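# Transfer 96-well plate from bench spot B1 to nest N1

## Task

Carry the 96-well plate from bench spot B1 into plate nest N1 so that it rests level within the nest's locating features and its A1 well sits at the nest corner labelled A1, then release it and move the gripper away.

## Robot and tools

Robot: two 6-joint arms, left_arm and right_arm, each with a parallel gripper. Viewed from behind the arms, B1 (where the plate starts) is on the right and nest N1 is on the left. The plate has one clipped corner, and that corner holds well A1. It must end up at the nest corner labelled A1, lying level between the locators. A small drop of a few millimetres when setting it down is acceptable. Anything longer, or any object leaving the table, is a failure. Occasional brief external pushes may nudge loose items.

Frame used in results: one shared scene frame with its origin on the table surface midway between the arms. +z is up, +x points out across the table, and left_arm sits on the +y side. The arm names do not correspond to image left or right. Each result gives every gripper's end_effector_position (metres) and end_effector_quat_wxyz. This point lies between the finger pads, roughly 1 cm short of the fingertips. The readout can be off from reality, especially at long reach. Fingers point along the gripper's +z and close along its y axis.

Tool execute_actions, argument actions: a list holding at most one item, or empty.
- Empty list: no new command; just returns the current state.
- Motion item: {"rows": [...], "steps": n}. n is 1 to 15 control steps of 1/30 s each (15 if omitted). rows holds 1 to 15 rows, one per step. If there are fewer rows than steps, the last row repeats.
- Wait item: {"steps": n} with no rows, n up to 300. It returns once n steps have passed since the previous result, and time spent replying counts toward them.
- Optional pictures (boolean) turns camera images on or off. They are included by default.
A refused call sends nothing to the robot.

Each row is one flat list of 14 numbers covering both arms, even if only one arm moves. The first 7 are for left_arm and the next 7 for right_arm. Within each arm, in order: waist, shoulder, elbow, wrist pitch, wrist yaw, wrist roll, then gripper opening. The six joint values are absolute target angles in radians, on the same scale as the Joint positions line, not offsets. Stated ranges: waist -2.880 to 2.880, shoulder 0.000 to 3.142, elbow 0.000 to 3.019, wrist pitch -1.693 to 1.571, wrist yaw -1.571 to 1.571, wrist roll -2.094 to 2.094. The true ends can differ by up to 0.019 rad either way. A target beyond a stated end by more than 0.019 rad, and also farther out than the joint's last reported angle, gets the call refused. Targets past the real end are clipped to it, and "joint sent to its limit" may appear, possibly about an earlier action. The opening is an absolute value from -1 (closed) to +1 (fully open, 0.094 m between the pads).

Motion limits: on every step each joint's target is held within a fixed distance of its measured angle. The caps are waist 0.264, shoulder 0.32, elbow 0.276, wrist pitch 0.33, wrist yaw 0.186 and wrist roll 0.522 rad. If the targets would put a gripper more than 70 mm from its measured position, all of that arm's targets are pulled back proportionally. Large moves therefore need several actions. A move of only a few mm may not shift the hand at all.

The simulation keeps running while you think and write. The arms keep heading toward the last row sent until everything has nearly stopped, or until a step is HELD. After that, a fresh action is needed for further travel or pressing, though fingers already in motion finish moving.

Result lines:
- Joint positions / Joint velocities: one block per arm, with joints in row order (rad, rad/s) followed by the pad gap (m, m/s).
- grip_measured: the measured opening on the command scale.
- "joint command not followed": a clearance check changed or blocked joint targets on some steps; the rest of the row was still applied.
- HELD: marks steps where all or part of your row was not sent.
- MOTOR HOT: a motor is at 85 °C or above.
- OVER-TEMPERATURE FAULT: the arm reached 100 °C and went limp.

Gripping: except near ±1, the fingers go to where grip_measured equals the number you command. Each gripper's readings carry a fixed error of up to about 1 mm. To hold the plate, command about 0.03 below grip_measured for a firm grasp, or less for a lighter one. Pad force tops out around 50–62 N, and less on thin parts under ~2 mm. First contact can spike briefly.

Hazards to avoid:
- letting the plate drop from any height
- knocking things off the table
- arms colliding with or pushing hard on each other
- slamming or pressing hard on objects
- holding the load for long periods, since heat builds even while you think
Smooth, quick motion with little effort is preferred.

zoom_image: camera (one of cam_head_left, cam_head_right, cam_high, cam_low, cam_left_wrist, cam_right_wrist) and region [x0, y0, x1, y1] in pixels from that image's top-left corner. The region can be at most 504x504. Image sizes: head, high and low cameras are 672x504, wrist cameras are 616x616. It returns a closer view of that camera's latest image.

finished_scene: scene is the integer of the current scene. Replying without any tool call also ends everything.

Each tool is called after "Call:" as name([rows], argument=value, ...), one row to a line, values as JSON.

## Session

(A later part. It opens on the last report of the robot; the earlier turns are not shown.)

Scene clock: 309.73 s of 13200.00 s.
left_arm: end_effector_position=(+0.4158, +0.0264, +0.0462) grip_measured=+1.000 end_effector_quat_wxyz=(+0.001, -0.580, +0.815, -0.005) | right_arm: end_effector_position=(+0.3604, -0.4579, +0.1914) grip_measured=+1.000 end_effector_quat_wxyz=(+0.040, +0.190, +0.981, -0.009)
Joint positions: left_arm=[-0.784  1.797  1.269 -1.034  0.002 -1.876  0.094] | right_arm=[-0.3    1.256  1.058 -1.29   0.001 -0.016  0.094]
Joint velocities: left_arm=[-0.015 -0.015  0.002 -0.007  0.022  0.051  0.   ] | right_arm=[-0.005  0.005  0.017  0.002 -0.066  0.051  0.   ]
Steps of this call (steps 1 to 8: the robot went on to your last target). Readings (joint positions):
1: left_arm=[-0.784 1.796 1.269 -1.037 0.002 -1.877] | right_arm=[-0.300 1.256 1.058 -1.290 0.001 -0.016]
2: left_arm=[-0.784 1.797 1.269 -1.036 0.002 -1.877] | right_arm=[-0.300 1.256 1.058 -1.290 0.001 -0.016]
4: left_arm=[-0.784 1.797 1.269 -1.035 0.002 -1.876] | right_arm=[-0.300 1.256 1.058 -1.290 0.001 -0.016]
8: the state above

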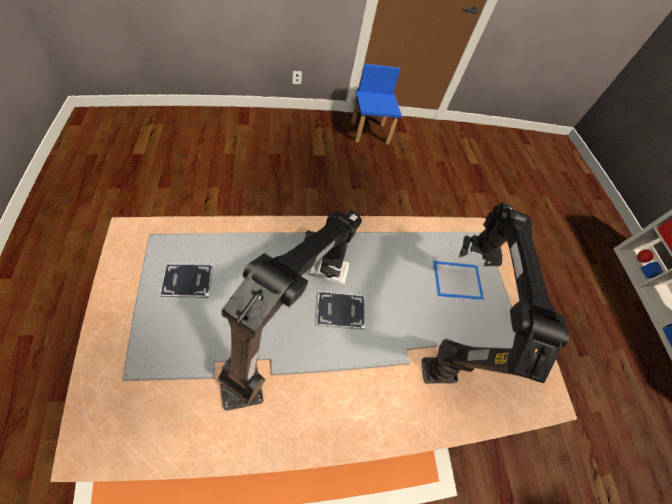

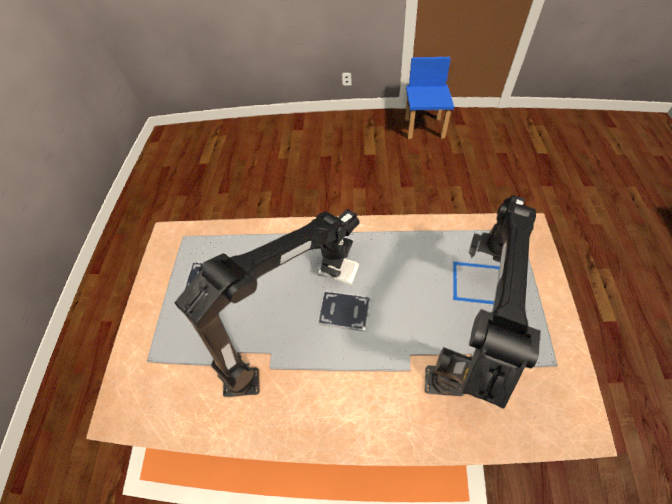

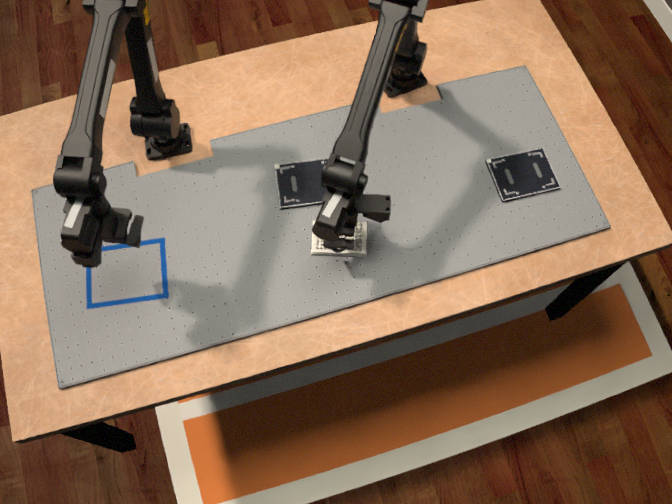

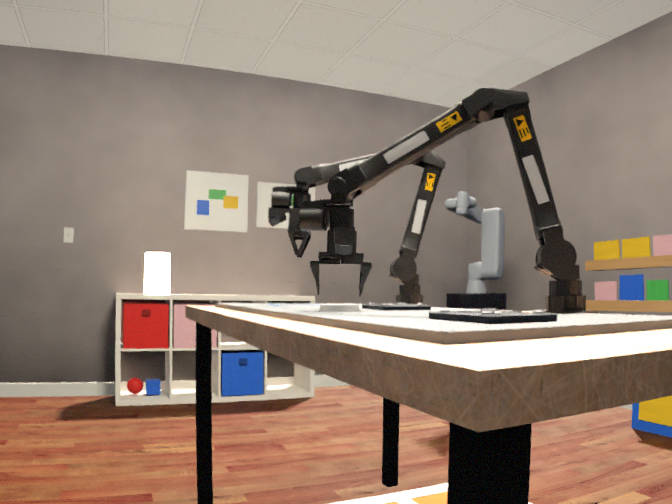

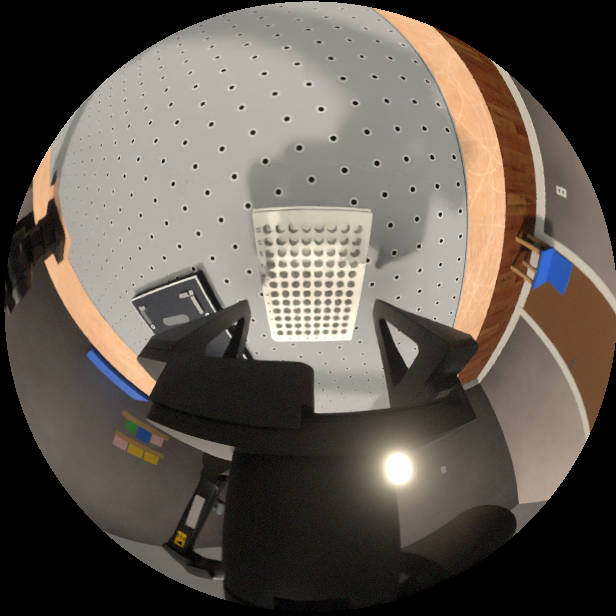

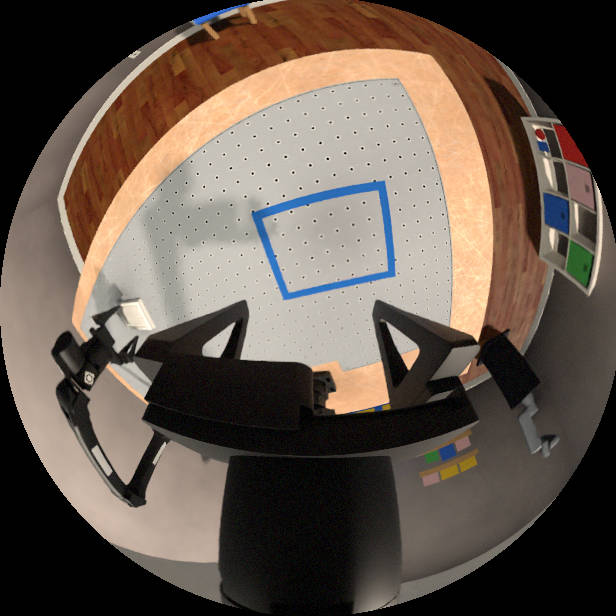

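Call:
execute_actions([
  {"rows": [[-0.79,1.81,1.268,-1.02,0,-1.868,1, -0.3,1.25,1.05,-1.3,0,0,1],[-0.79,1.815,1.268,-1.02,0,-1.868,1, -0.3,1.25,1.05,-1.3,0,0,1],[-0.79,1.82,1.268,-1.02,0,-1.868,1, -0.3,1.25,1.05,-1.3,0,0,1],[-0.79,1.825,1.268,-1.018,0,-1.868,1, -0.3,1.25,1.05,-1.3,0,0,1],[-0.79,1.83,1.268,-1.015,0,-1.868,1, -0.3,1.25,1.05,-1.3,0,0,1],[-0.79,1.835,1.268,-1.013,0,-1.868,1, -0.3,1.25,1.05,-1.3,0,0,1],[-0.79,1.84,1.268,-1.01,0,-1.868,1, -0.3,1.25,1.05,-1.3,0,0,1],[-0.79,1.845,1.268,-1.008,0,-1.868,1, -0.3,1.25,1.05,-1.3,0,0,1],[-0.79,1.85,1.268,-1.005,0,-1.868,1, -0.3,1.25,1.05,-1.3,0,0,1],[-0.79,1.854,1.268,-1.003,0,-1.868,1, -0.3,1.25,1.05,-1.3,0,0,1],[-0.79,1.858,1.268,-1.0,0,-1.868,1, -0.3,1.25,1.05,-1.3,0,0,1],[-0.79,1.861,1.268,-0.998,0,-1.868,1, -0.3,1.25,1.05,-1.3,0,0,1],[-0.79,1.861,1.268,-0.995,0,-1.868,1, -0.3,1.25,1.05,-1.3,0,0,1]], "steps": 15},
], pictures=false)

Call:
execute_actions([
  {"steps": 8},
])

Call:
zoom_image(camera="cam_left_wrist", region=[211, 180, 411, 380])

Call:
zoom_image(camera="cam_low", region=[290, 250, 410, 330])

Scene clock: 329.00 s of 13200.00 s.
left_arm: end_effector_position=(+0.4162, +0.0262, +0.0198) grip_measured=+1.000 end_effector_quat_wxyz=(-0.004, -0.580, +0.815, +0.010) | right_arm: end_effector_position=(+0.3604, -0.4579, +0.1914) grip_measured=+1.000 end_effector_quat_wxyz=(+0.040, +0.190, +0.981, -0.009)
Joint positions: left_arm=[-0.784  1.851  1.269 -1.011  0.002 -1.875  0.094] | right_arm=[-0.3    1.256  1.058 -1.29   0.001 -0.016  0.094]
Joint velocities: left_arm=[ 0.005  0.093  0.017 -0.002  0.007  0.051  0.   ] | right_arm=[ 0.015 -0.005 -0.012  0.017 -0.037  0.051  0.   ]
Steps of this call (steps 1 to 15: the robot went on to your last target; steps 16 to 90: nothing new was sent; then 15.77 s passed at rest; steps 91 to 105: all 15 steps of this action). Readings (joint positions):
91: left_arm=[-0.784 1.797 1.269 -1.034 0.002 -1.875] | right_arm=[-0.300 1.256 1.058 -1.290 0.001 -0.016]
92: left_arm=[-0.784 1.797 1.269 -1.034 0.002 -1.875] | right_arm=[-0.300 1.256 1.058 -1.290 0.001 -0.016]
94: left_arm=[-0.784 1.798 1.269 -1.034 0.002 -1.875] | right_arm=[-0.300 1.256 1.058 -1.290 0.001 -0.016]
98: left_arm=[-0.784 1.811 1.269 -1.027 0.002 -1.875] | right_arm=[-0.300 1.256 1.058 -1.290 0.001 -0.016]
105: the state above

Scene clock: 329.27 s of 13200.00 s.
left_arm: end_effector_position=(+0.4162, +0.0262, +0.0178) grip_measured=+1.000 end_effector_quat_wxyz=(-0.005, -0.580, +0.815, +0.011) | right_arm: end_effector_position=(+0.3604, -0.4579, +0.1914) grip_measured=+1.000 end_effector_quat_wxyz=(+0.040, +0.190, +0.981, -0.009)
Joint positions: left_arm=[-0.784  1.855  1.269 -1.009  0.002 -1.875  0.094] | right_arm=[-0.3    1.256  1.058 -1.29   0.001 -0.016  0.094]
Joint velocities: left_arm=[-0.015 -0.015  0.007  0.002 -0.022 -0.022  0.   ] | right_arm=[-0.005 -0.005 -0.012 -0.017  0.007 -0.037  0.   ]
Steps of this call (steps 1 to 8: the robot went on to your last target). Readings (joint positions):
1: left_arm=[-0.784 1.854 1.269 -1.010 0.002 -1.875] | right_arm=[-0.300 1.256 1.058 -1.290 0.001 -0.016]
2: left_arm=[-0.784 1.855 1.269 -1.010 0.002 -1.875] | right_arm=[-0.300 1.256 1.058 -1.290 0.001 -0.016]
4: left_arm=[-0.784 1.855 1.269 -1.009 0.002 -1.875] | right_arm=[-0.300 1.256 1.058 -1.290 0.001 -0.016]
8: the state above

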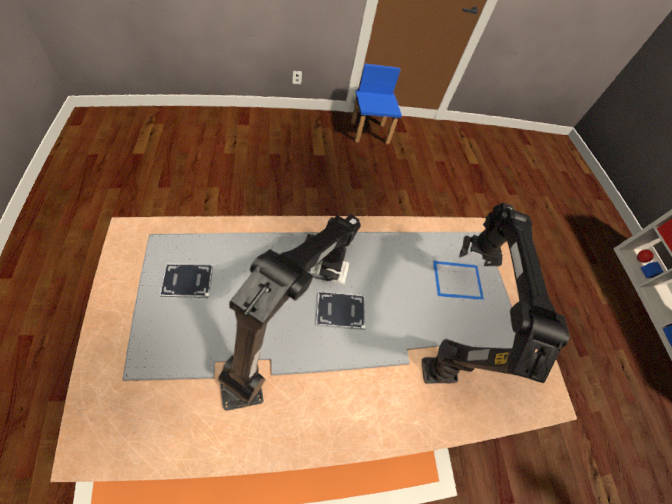

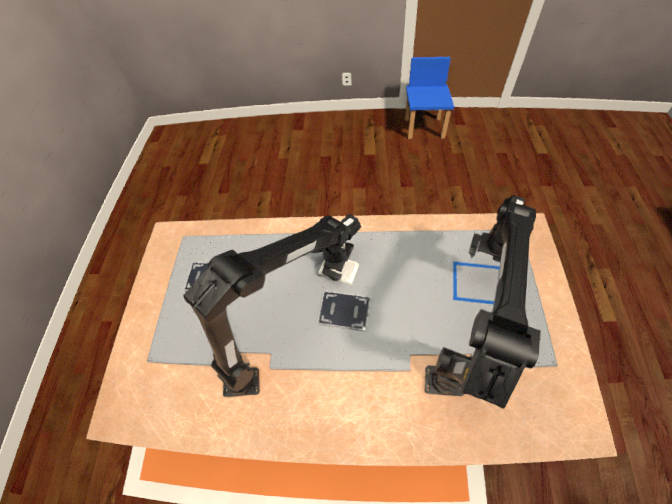

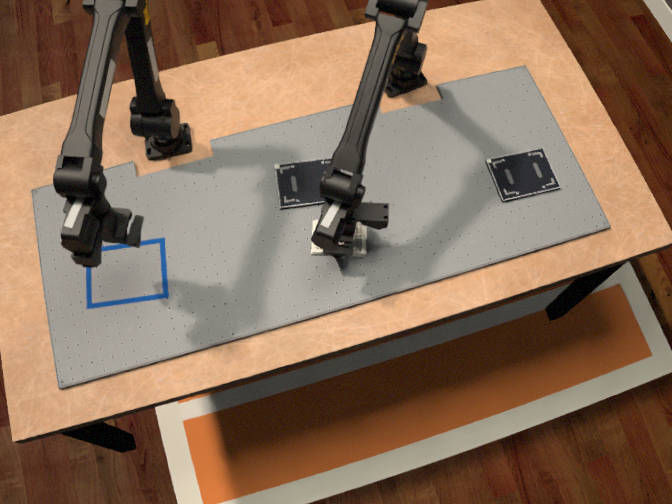

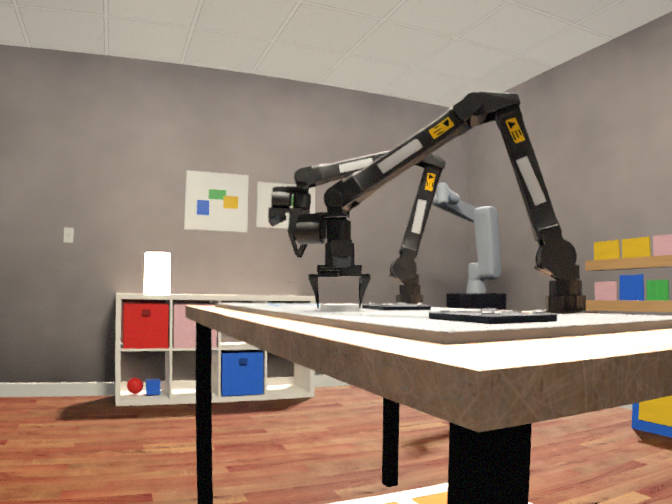

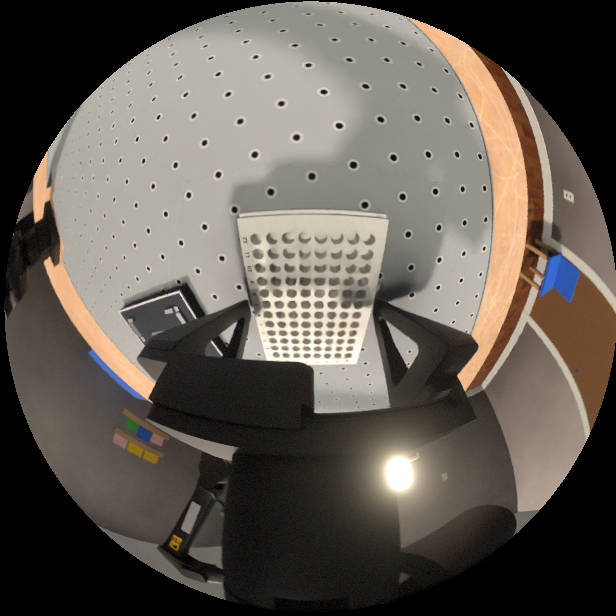

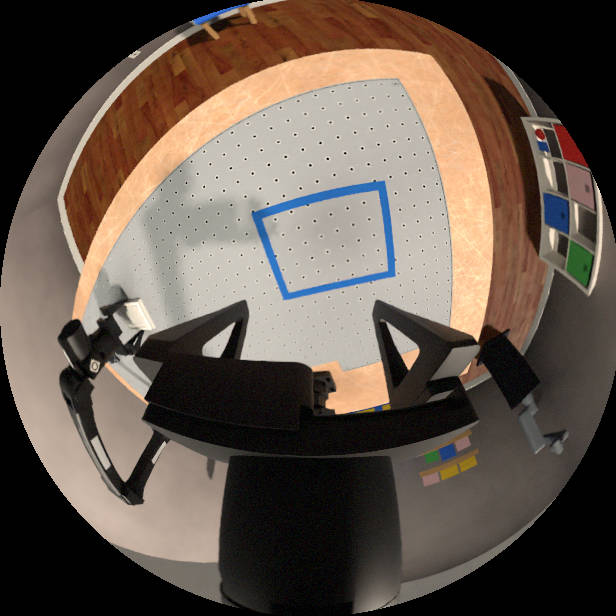

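Region (211, 180, 411, 380) of cam_left_wrist's 616x616 image, scaled by 2.520, with more detail than that image has.

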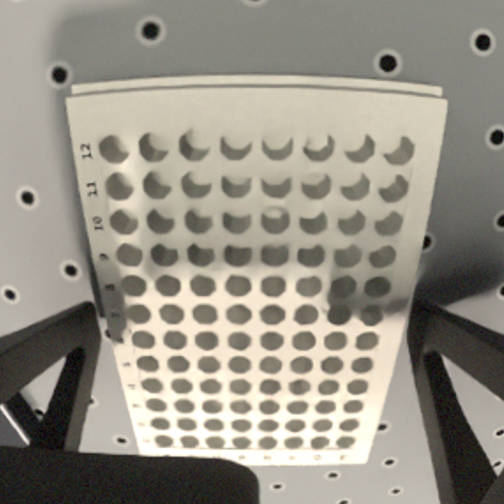

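Region (290, 250, 410, 330) of cam_low's 672x504 image, scaled by 4.200, with more detail than that image has.

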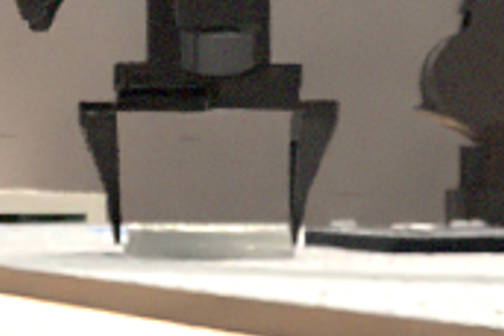

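Call:
execute_actions([
  {"rows": [[-0.79,1.861,1.268,-0.995,0,-1.868,0.93, -0.3,1.25,1.05,-1.3,0,0,1],[-0.79,1.861,1.268,-0.995,0,-1.868,0.87, -0.3,1.25,1.05,-1.3,0,0,1],[-0.79,1.861,1.268,-0.995,0,-1.868,0.83, -0.3,1.25,1.05,-1.3,0,0,1],[-0.79,1.861,1.268,-0.995,0,-1.868,0.8, -0.3,1.25,1.05,-1.3,0,0,1],[-0.79,1.861,1.268,-0.995,0,-1.868,0.78, -0.3,1.25,1.05,-1.3,0,0,1],[-0.79,1.861,1.268,-0.995,0,-1.868,0.76, -0.3,1.25,1.05,-1.3,0,0,1],[-0.79,1.861,1.268,-0.995,0,-1.868,0.74, -0.3,1.25,1.05,-1.3,0,0,1],[-0.79,1.861,1.268,-0.995,0,-1.868,0.72, -0.3,1.25,1.05,-1.3,0,0,1]], "steps": 13},
], pictures=false)

Scene clock: 335.17 s of 13200.00 s.
left_arm: end_effector_position=(+0.4162, +0.0261, +0.0178) grip_measured=+0.738 end_effector_quat_wxyz=(-0.005, -0.580, +0.815, +0.011) | right_arm: end_effector_position=(+0.3604, -0.4579, +0.1914) grip_measured=+1.000 end_effector_quat_wxyz=(+0.040, +0.190, +0.981, -0.009)
Joint positions: left_arm=[-0.784  1.855  1.269 -1.008  0.002 -1.875  0.082] | right_arm=[-0.3    1.256  1.058 -1.29   0.001 -0.016  0.094]
Joint velocities: left_arm=[-0.005  0.005  0.007 -0.007  0.022 -0.051  0.   ] | right_arm=[-0.005 -0.005 -0.007  0.012  0.022  0.095  0.   ]
Steps of this call (steps 1 to 15: the robot went on to your last target; steps 16 to 90: nothing new was sent; then 2.47 s passed at rest; steps 91 to 103: all 13 steps of this action). Readings (joint positions):
91: left_arm=[-0.784 1.855 1.269 -1.009 0.002 -1.875] | right_arm=[-0.300 1.256 1.058 -1.290 0.001 -0.016]
92: left_arm=[-0.784 1.855 1.269 -1.009 0.002 -1.875] | right_arm=[-0.300 1.256 1.058 -1.290 0.001 -0.016]
94: left_arm=[-0.784 1.855 1.269 -1.009 0.002 -1.875] | right_arm=[-0.300 1.256 1.058 -1.290 0.001 -0.016]
98: left_arm=[-0.784 1.855 1.269 -1.008 0.002 -1.875] | right_arm=[-0.300 1.256 1.058 -1.290 0.001 -0.016]
103: the state above

Call:
execute_actions([
  {"rows": [[-0.79,1.845,1.268,-1.005,0,-1.868,0.705, -0.3,1.25,1.05,-1.3,0,0,1],[-0.79,1.836,1.268,-1.012,0,-1.868,0.705, -0.3,1.25,1.05,-1.3,0,0,1],[-0.79,1.828,1.268,-1.016,0,-1.868,0.705, -0.3,1.25,1.05,-1.3,0,0,1],[-0.79,1.819,1.268,-1.02,0,-1.868,0.705, -0.3,1.25,1.05,-1.3,0,0,1],[-0.79,1.809,1.268,-1.026,0,-1.868,0.705, -0.3,1.25,1.05,-1.3,0,0,1],[-0.79,1.798,1.268,-1.034,0,-1.868,0.705, -0.3,1.25,1.05,-1.3,0,0,1],[-0.79,1.787,1.268,-1.044,0,-1.868,0.705, -0.3,1.25,1.05,-1.3,0,0,1],[-0.79,1.776,1.268,-1.055,0,-1.868,0.705, -0.3,1.25,1.05,-1.3,0,0,1],[-0.79,1.765,1.268,-1.066,0,-1.868,0.705, -0.3,1.25,1.05,-1.3,0,0,1],[-0.785,1.754,1.268,-1.077,0,-1.865,0.705, -0.3,1.25,1.05,-1.3,0,0,1],[-0.775,1.743,1.268,-1.088,0,-1.858,0.705, -0.3,1.25,1.05,-1.3,0,0,1],[-0.76,1.733,1.268,-1.099,0,-1.847,0.705, -0.3,1.25,1.05,-1.3,0,0,1],[-0.74,1.723,1.266,-1.11,0,-1.832,0.705, -0.3,1.25,1.05,-1.3,0,0,1],[-0.715,1.715,1.262,-1.118,0,-1.813,0.705, -0.3,1.25,1.05,-1.3,0,0,1],[-0.685,1.709,1.256,-1.122,0,-1.79,0.705, -0.3,1.25,1.05,-1.3,0,0,1]], "steps": 15},
], pictures=false)

Call:
execute_actions([
  {"rows": [[-0.65,1.704,1.248,-1.122,0,-1.76,0.705, -0.3,1.25,1.05,-1.3,0,0,1],[-0.61,1.699,1.24,-1.12,0,-1.728,0.705, -0.3,1.25,1.05,-1.3,0,0,1],[-0.565,1.693,1.23,-1.116,0,-1.692,0.705, -0.3,1.25,1.05,-1.3,0,0,1],[-0.517,1.686,1.219,-1.111,0,-1.654,0.705, -0.3,1.25,1.05,-1.3,0,0,1],[-0.467,1.679,1.208,-1.106,0,-1.615,0.705, -0.3,1.25,1.05,-1.3,0,0,1],[-0.417,1.672,1.197,-1.101,0,-1.576,0.705, -0.3,1.25,1.05,-1.3,0,0,1],[-0.367,1.665,1.186,-1.096,0,-1.537,0.705, -0.3,1.25,1.05,-1.3,0,0,1],[-0.317,1.658,1.175,-1.091,0,-1.498,0.705, -0.3,1.25,1.05,-1.3,0,0,1],[-0.267,1.651,1.164,-1.086,0,-1.459,0.705, -0.3,1.25,1.05,-1.3,0,0,1],[-0.217,1.644,1.153,-1.081,0,-1.42,0.705, -0.3,1.25,1.05,-1.3,0,0,1],[-0.167,1.637,1.142,-1.076,0,-1.381,0.705, -0.3,1.25,1.05,-1.3,0,0,1],[-0.117,1.63,1.131,-1.071,0,-1.342,0.705, -0.3,1.25,1.05,-1.3,0,0,1],[-0.067,1.623,1.12,-1.066,0,-1.303,0.705, -0.3,1.25,1.05,-1.3,0,0,1],[-0.017,1.616,1.109,-1.061,0,-1.264,0.705, -0.3,1.25,1.05,-1.3,0,0,1],[0.033,1.609,1.098,-1.056,0,-1.225,0.705, -0.3,1.25,1.05,-1.3,0,0,1]], "steps": 15},
], pictures=false)

Call:
execute_actions([
  {"rows": [[0.078,1.603,1.088,-1.051,0,-1.19,0.705, -0.3,1.25,1.05,-1.3,0,0,1],[0.12,1.598,1.079,-1.047,0,-1.16,0.705, -0.3,1.25,1.05,-1.3,0,0,1],[0.158,1.593,1.071,-1.043,0,-1.135,0.705, -0.3,1.25,1.05,-1.3,0,0,1],[0.192,1.589,1.064,-1.04,0,-1.113,0.705, -0.3,1.25,1.05,-1.3,0,0,1],[0.222,1.585,1.057,-1.037,0,-1.095,0.705, -0.3,1.25,1.05,-1.3,0,0,1],[0.248,1.582,1.051,-1.034,0,-1.08,0.705, -0.3,1.25,1.05,-1.3,0,0,1],[0.27,1.579,1.046,-1.031,0,-1.068,0.705, -0.3,1.25,1.05,-1.3,0,0,1],[0.288,1.577,1.042,-1.029,0,-1.059,0.705, -0.3,1.25,1.05,-1.3,0,0,1],[0.303,1.575,1.039,-1.027,0,-1.052,0.705, -0.3,1.25,1.05,-1.3,0,0,1],[0.315,1.574,1.036,-1.025,0,-1.047,0.705, -0.3,1.25,1.05,-1.3,0,0,1],[0.324,1.573,1.034,-1.024,0,-1.044,0.705, -0.3,1.25,1.05,-1.3,0,0,1],[0.33,1.573,1.033,-1.023,0,-1.043,0.705, -0.3,1.25,1.05,-1.3,0,0,1],[0.334,1.573,1.032,-1.023,0,-1.043,0.705, -0.3,1.25,1.05,-1.3,0,0,1]], "steps": 15},
], pictures=false)

Call:
execute_actions([
  {"steps": 15},
])

Call:
zoom_image(camera="cam_left_wrist", region=[191, 140, 431, 380])

Scene clock: 361.73 s of 13200.00 s.
left_arm: end_effector_position=(+0.4105, +0.0430, +0.0584) grip_measured=+0.733 end_effector_quat_wxyz=(-0.006, -0.576, +0.817, +0.013) | right_arm: end_effector_position=(+0.3604, -0.4579, +0.1914) grip_measured=+1.000 end_effector_quat_wxyz=(+0.040, +0.190, +0.981, -0.009)
Joint positions: left_arm=[-0.764  1.77   1.267 -1.096  0.002 -1.845  0.081] | right_arm=[-0.3    1.256  1.058 -1.29   0.001 -0.016  0.094]
Joint velocities: left_arm=[ 0.376 -0.454 -0.046 -0.212 -0.037  0.33  -0.002] | right_arm=[ 0.024  0.005  0.012  0.012  0.022 -0.051  0.   ]
Steps of this call (steps 1 to 15: the robot went on to your last target; steps 16 to 90: nothing new was sent; then 23.07 s passed at rest; steps 91 to 105: all 15 steps of this action). Readings (joint positions):
91: left_arm=[-0.784 1.855 1.269 -1.008 0.002 -1.875] | right_arm=[-0.300 1.256 1.058 -1.290 0.001 -0.016]
92: left_arm=[-0.784 1.855 1.269 -1.008 0.002 -1.875] | right_arm=[-0.300 1.256 1.058 -1.290 0.001 -0.016]
94: left_arm=[-0.784 1.855 1.269 -1.008 0.002 -1.875] | right_arm=[-0.300 1.256 1.058 -1.290 0.001 -0.016]
98: left_arm=[-0.784 1.849 1.269 -1.026 0.002 -1.875] | right_arm=[-0.300 1.256 1.058 -1.290 0.001 -0.016]
105: the state above

Scene clock: 362.23 s of 13200.00 s.
left_arm: end_effector_position=(+0.4555, +0.3424, +0.0507) grip_measured=+0.733 end_effector_quat_wxyz=(-0.025, -0.677, +0.735, +0.020) | right_arm: end_effector_position=(+0.3604, -0.4579, +0.1914) grip_measured=+1.000 end_effector_quat_wxyz=(+0.040, +0.190, +0.981, -0.009)
Joint positions: left_arm=[-0.112  1.697  1.141 -1.079  0.002 -1.455  0.081] | right_arm=[-0.3    1.256  1.058 -1.29   0.001 -0.016  0.094]
Joint velocities: left_arm=[ 1.607 -0.122 -0.344  0.139 -0.022  0.945 -0.001] | right_arm=[-0.005 -0.005  0.002 -0.002  0.022  0.037  0.   ]
Steps of this call (steps 1 to 15: all 15 steps of this action). Readings (joint positions):
1: left_arm=[-0.747 1.755 1.264 -1.101 0.002 -1.831] | right_arm=[-0.300 1.256 1.058 -1.290 0.001 -0.016]
2: left_arm=[-0.724 1.741 1.260 -1.104 0.002 -1.813] | right_arm=[-0.300 1.256 1.058 -1.290 0.001 -0.016]
4: left_arm=[-0.659 1.719 1.250 -1.104 0.002 -1.774] | right_arm=[-0.300 1.256 1.058 -1.290 0.001 -0.016]
8: left_arm=[-0.481 1.703 1.222 -1.104 0.002 -1.680] | right_arm=[-0.300 1.256 1.058 -1.290 0.001 -0.016]
15: the state above

Scene clock: 362.73 s of 13200.00 s.
left_arm: end_effector_position=(+0.3778, +0.5257, +0.0596) grip_measured=+0.733 end_effector_quat_wxyz=(-0.011, -0.707, +0.707, +0.004) | right_arm: end_effector_position=(+0.3604, -0.4579, +0.1914) grip_measured=+1.000 end_effector_quat_wxyz=(+0.040, +0.190, +0.981, -0.009)
Joint positions: left_arm=[ 0.348  1.596  1.038 -1.038 -0.002 -1.076  0.081] | right_arm=[-0.3    1.256  1.058 -1.29   0.001 -0.016  0.094]
Joint velocities: left_arm=[-0.073  0.005 -0.042  0.012 -0.037  0.168  0.   ] | right_arm=[ 0.005 -0.005 -0.007 -0.007  0.022  0.022  0.   ]
Steps of this call (steps 1 to 15: all 15 steps of this action). Readings (joint positions):
1: left_arm=[-0.057 1.692 1.128 -1.074 0.002 -1.417] | right_arm=[-0.300 1.256 1.058 -1.290 0.001 -0.016]
2: left_arm=[-0.001 1.686 1.115 -1.069 0.002 -1.377] | right_arm=[-0.300 1.256 1.058 -1.290 0.001 -0.016]
4: left_arm=[0.110 1.668 1.089 -1.057 0.002 -1.294] | right_arm=[-0.300 1.256 1.058 -1.290 0.001 -0.016]
8: left_arm=[0.290 1.624 1.055 -1.046 -0.001 -1.169] | right_arm=[-0.300 1.256 1.058 -1.290 0.001 -0.016]
15: the state above

Scene clock: 363.23 s of 13200.00 s.
left_arm: end_effector_position=(+0.3783, +0.5221, +0.0587) grip_measured=+0.733 end_effector_quat_wxyz=(-0.013, -0.695, +0.719, +0.004) | right_arm: end_effector_position=(+0.3604, -0.4579, +0.1914) grip_measured=+1.000 end_effector_quat_wxyz=(+0.040, +0.190, +0.981, -0.009)
Joint positions: left_arm=[ 0.339  1.596  1.035 -1.038 -0.002 -1.051  0.081] | right_arm=[-0.3    1.256  1.058 -1.29   0.001 -0.016  0.094]
Joint velocities: left_arm=[ 0.005  0.015 -0.017 -0.012  0.007 -0.081  0.001] | right_arm=[ 0.015  0.005 -0.002  0.012 -0.007 -0.037  0.   ]
Steps of this call (steps 1 to 15: the robot went on to your last target). Readings (joint positions):
1: left_arm=[0.345 1.596 1.037 -1.038 -0.002 -1.071] | right_arm=[-0.300 1.256 1.058 -1.290 0.001 -0.016]
2: left_arm=[0.344 1.596 1.036 -1.038 -0.002 -1.067] | right_arm=[-0.300 1.256 1.058 -1.290 0.001 -0.016]
4: left_arm=[0.341 1.596 1.035 -1.038 -0.002 -1.061] | right_arm=[-0.300 1.256 1.058 -1.290 0.001 -0.016]
8: left_arm=[0.339 1.596 1.035 -1.038 -0.002 -1.054] | right_arm=[-0.300 1.256 1.058 -1.290 0.001 -0.016]
15: the state above

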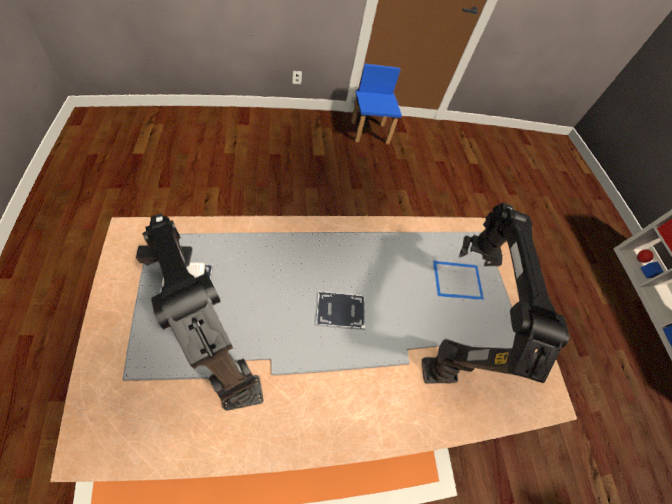

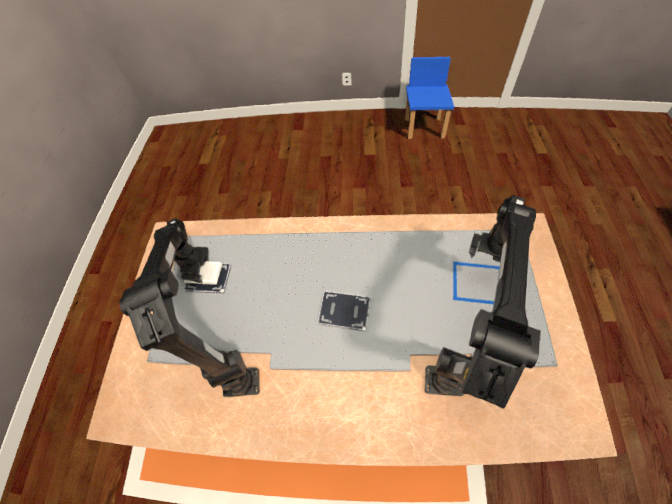

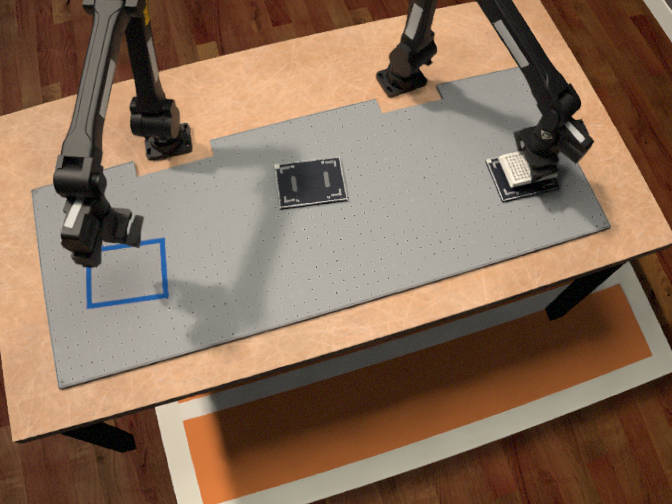

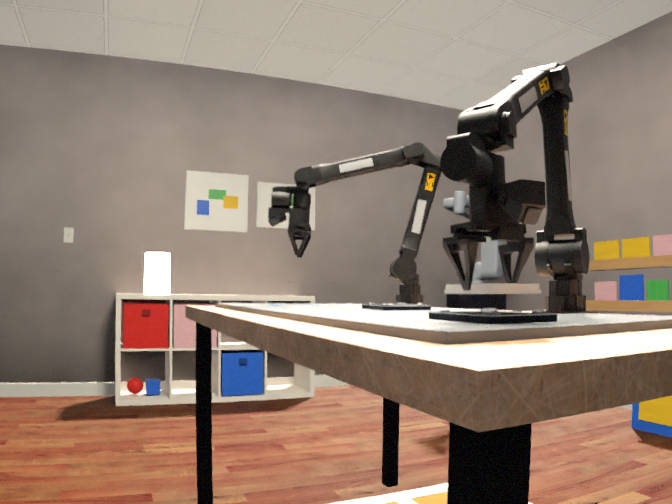

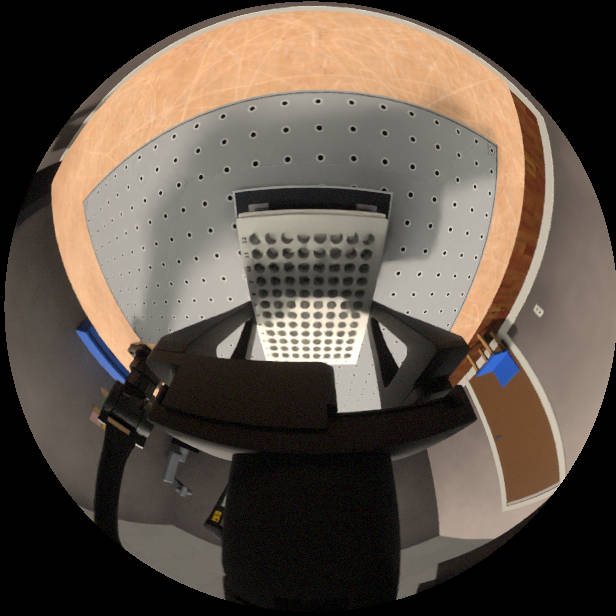

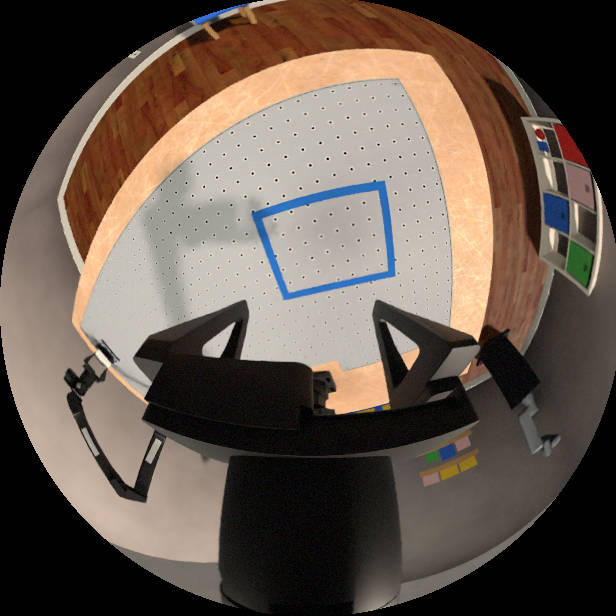

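Region (191, 140, 431, 380) of cam_left_wrist's 616x616 image, scaled by 2.100, with more detail than that image has.

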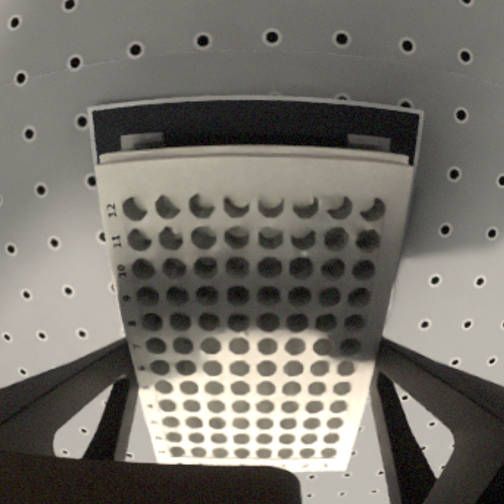

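Call:
execute_actions([
  {"rows": [[0.334,1.595,1.032,-1.023,0,-1.04,0.705, -0.3,1.25,1.05,-1.3,0,0,1],[0.334,1.604,1.031,-1.023,0,-1.037,0.705, -0.3,1.25,1.05,-1.3,0,0,1],[0.334,1.607,1.029,-1.021,0,-1.037,0.705, -0.3,1.25,1.05,-1.3,0,0,1],[0.334,1.61,1.026,-1.016,0,-1.037,0.705, -0.3,1.25,1.05,-1.3,0,0,1],[0.334,1.613,1.024,-1.01,0,-1.037,0.705, -0.3,1.25,1.05,-1.3,0,0,1],[0.334,1.616,1.021,-1.004,0,-1.037,0.705, -0.3,1.25,1.05,-1.3,0,0,1],[0.334,1.619,1.019,-0.998,0,-1.037,0.705, -0.3,1.25,1.05,-1.3,0,0,1],[0.334,1.622,1.016,-0.992,0,-1.037,0.705, -0.3,1.25,1.05,-1.3,0,0,1],[0.334,1.625,1.014,-0.986,0,-1.037,0.705, -0.3,1.25,1.05,-1.3,0,0,1],[0.334,1.628,1.011,-0.98,0,-1.037,0.705, -0.3,1.25,1.05,-1.3,0,0,1],[0.334,1.631,1.009,-0.974,0,-1.037,0.705, -0.3,1.25,1.05,-1.3,0,0,1],[0.334,1.634,1.006,-0.967,0,-1.037,0.705, -0.3,1.25,1.05,-1.3,0,0,1]], "steps": 15},
], pictures=false)

Call:
execute_actions([
  {"steps": 8},
])

Call:
zoom_image(camera="cam_left_wrist", region=[211, 160, 411, 360])

Call:
zoom_image(camera="cam_low", region=[410, 230, 580, 345])

Call:
zoom_image(camera="cam_high", region=[470, 130, 590, 220])

Scene clock: 376.47 s of 13200.00 s.
left_arm: end_effector_position=(+0.3777, +0.5217, +0.0397) grip_measured=+0.733 end_effector_quat_wxyz=(-0.012, -0.693, +0.721, +0.004) | right_arm: end_effector_position=(+0.3604, -0.4579, +0.1914) grip_measured=+1.000 end_effector_quat_wxyz=(+0.040, +0.190, +0.981, -0.009)
Joint positions: left_arm=[ 0.339  1.622  1.009 -0.983 -0.002 -1.044  0.081] | right_arm=[-0.3    1.256  1.058 -1.29   0.001 -0.016  0.094]
Joint velocities: left_arm=[ 0.005  0.073 -0.037  0.022 -0.051 -0.051 -0.   ] | right_arm=[-0.015  0.005  0.007 -0.022 -0.051  0.007  0.   ]
Steps of this call (steps 1 to 15: the robot went on to your last target; steps 16 to 90: nothing new was sent; then 9.73 s passed at rest; steps 91 to 105: all 15 steps of this action). Readings (joint positions):
91: left_arm=[0.339 1.596 1.035 -1.038 -0.002 -1.050] | right_arm=[-0.300 1.256 1.058 -1.290 0.001 -0.016]
92: left_arm=[0.339 1.596 1.035 -1.038 -0.002 -1.048] | right_arm=[-0.300 1.256 1.058 -1.290 0.001 -0.016]
94: left_arm=[0.339 1.596 1.035 -1.035 -0.002 -1.047] | right_arm=[-0.300 1.256 1.058 -1.290 0.001 -0.016]
98: left_arm=[0.339 1.598 1.026 -1.017 -0.002 -1.045] | right_arm=[-0.300 1.256 1.058 -1.290 0.001 -0.016]
105: the state above

Scene clock: 376.73 s of 13200.00 s.
left_arm: end_effector_position=(+0.3770, +0.5214, +0.0373) grip_measured=+0.733 end_effector_quat_wxyz=(-0.014, -0.693, +0.721, +0.005) | right_arm: end_effector_position=(+0.3604, -0.4579, +0.1914) grip_measured=+1.000 end_effector_quat_wxyz=(+0.040, +0.190, +0.981, -0.009)
Joint positions: left_arm=[ 0.339  1.627  1.008 -0.981 -0.002 -1.044  0.081] | right_arm=[-0.3    1.256  1.058 -1.29   0.001 -0.016  0.094]
Joint velocities: left_arm=[-0.005 -0.005 -0.007  0.007  0.037  0.066  0.   ] | right_arm=[-0.005 -0.015 -0.032 -0.002 -0.007 -0.007  0.   ]
Steps of this call (steps 1 to 8: the robot went on to your last target). Readings (joint positions):
1: left_arm=[0.339 1.625 1.009 -0.983 -0.002 -1.044] | right_arm=[-0.300 1.256 1.058 -1.290 0.001 -0.016]
2: left_arm=[0.339 1.627 1.008 -0.982 -0.002 -1.044] | right_arm=[-0.300 1.256 1.058 -1.290 0.001 -0.016]
4: left_arm=[0.339 1.627 1.008 -0.982 -0.002 -1.044] | right_arm=[-0.300 1.256 1.058 -1.290 0.001 -0.016]
8: the state above

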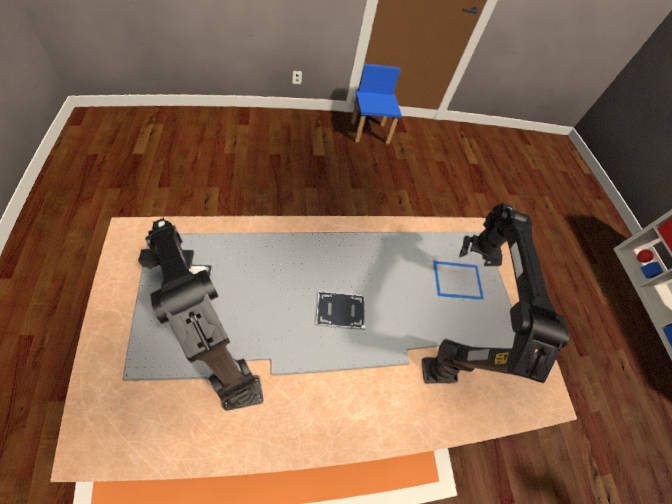

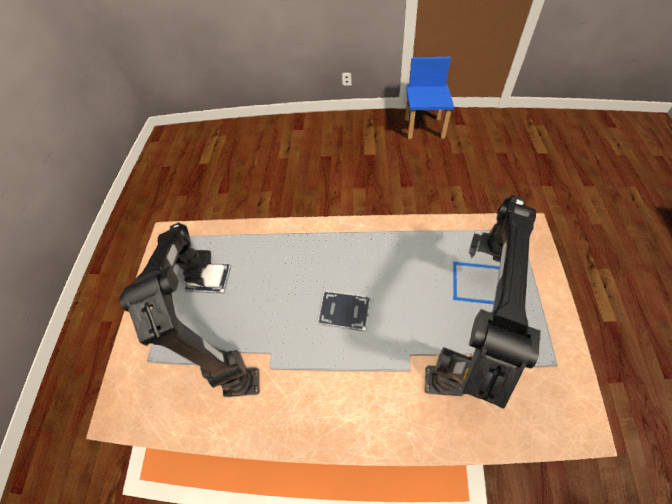

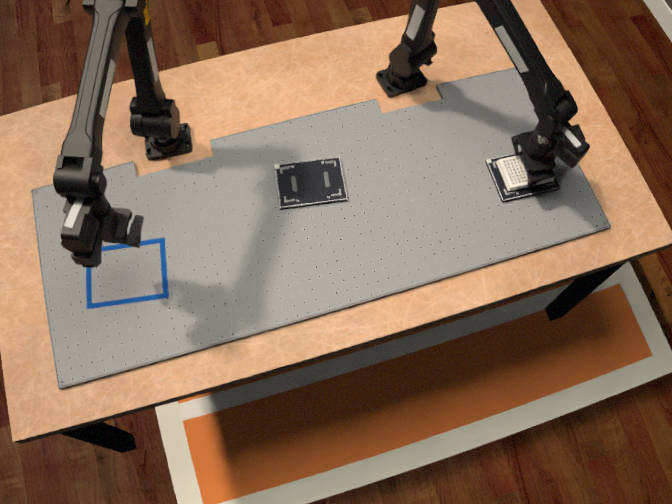

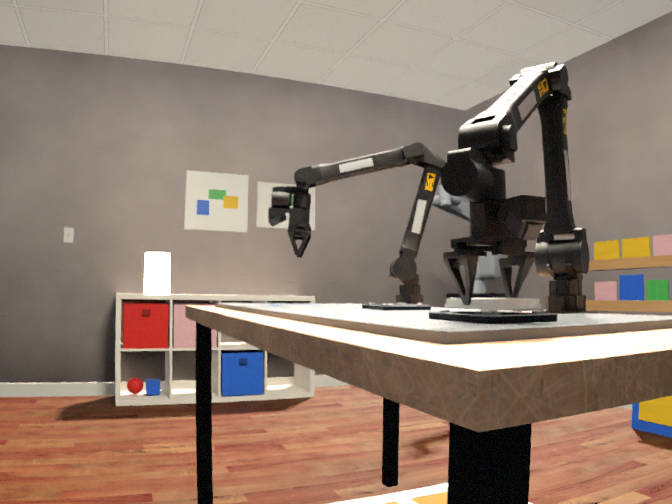

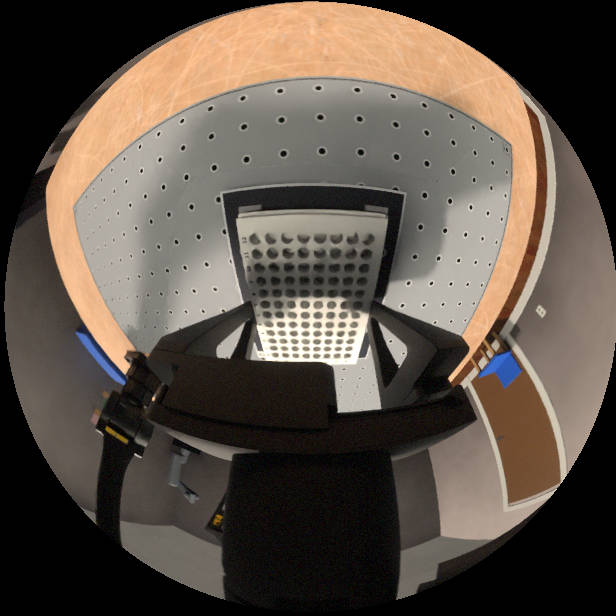

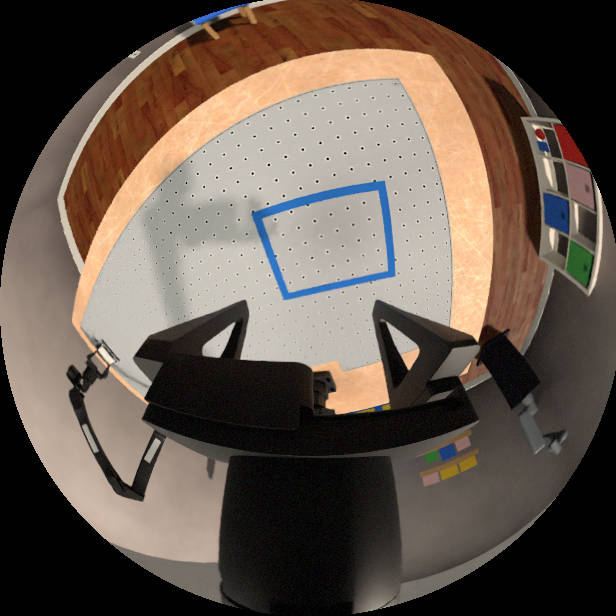

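Region (211, 160, 411, 360) of cam_left_wrist's 616x616 image, scaled by 2.520, with more detail than that image has.

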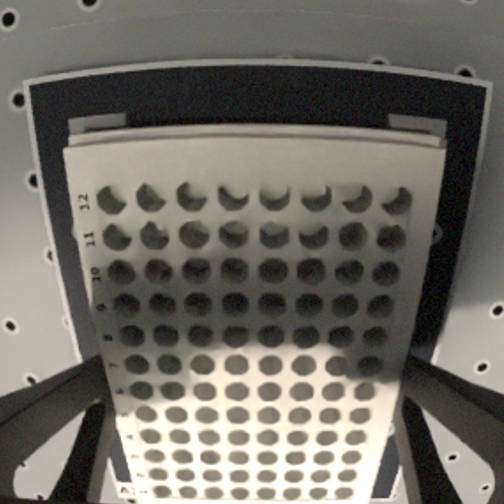

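Region (410, 230, 580, 345) of cam_low's 672x504 image, scaled by 2.965, with more detail than that image has; it fills the top 341 rows of this view, and the rest is white.

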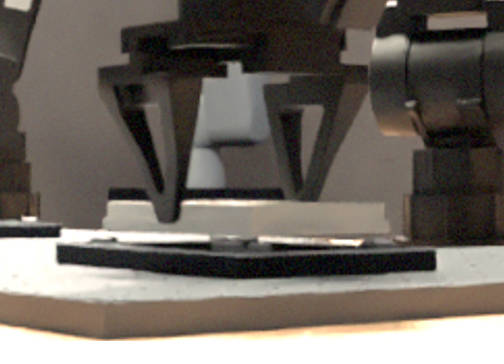

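Region (470, 130, 590, 220) of cam_high's 672x504 image, scaled by 4.200, with more detail than that image has; it fills the top 378 rows of this view, and the rest is white.

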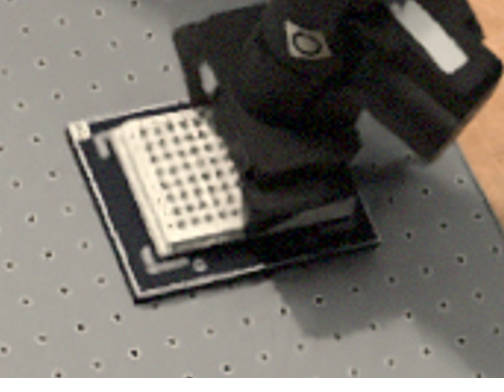

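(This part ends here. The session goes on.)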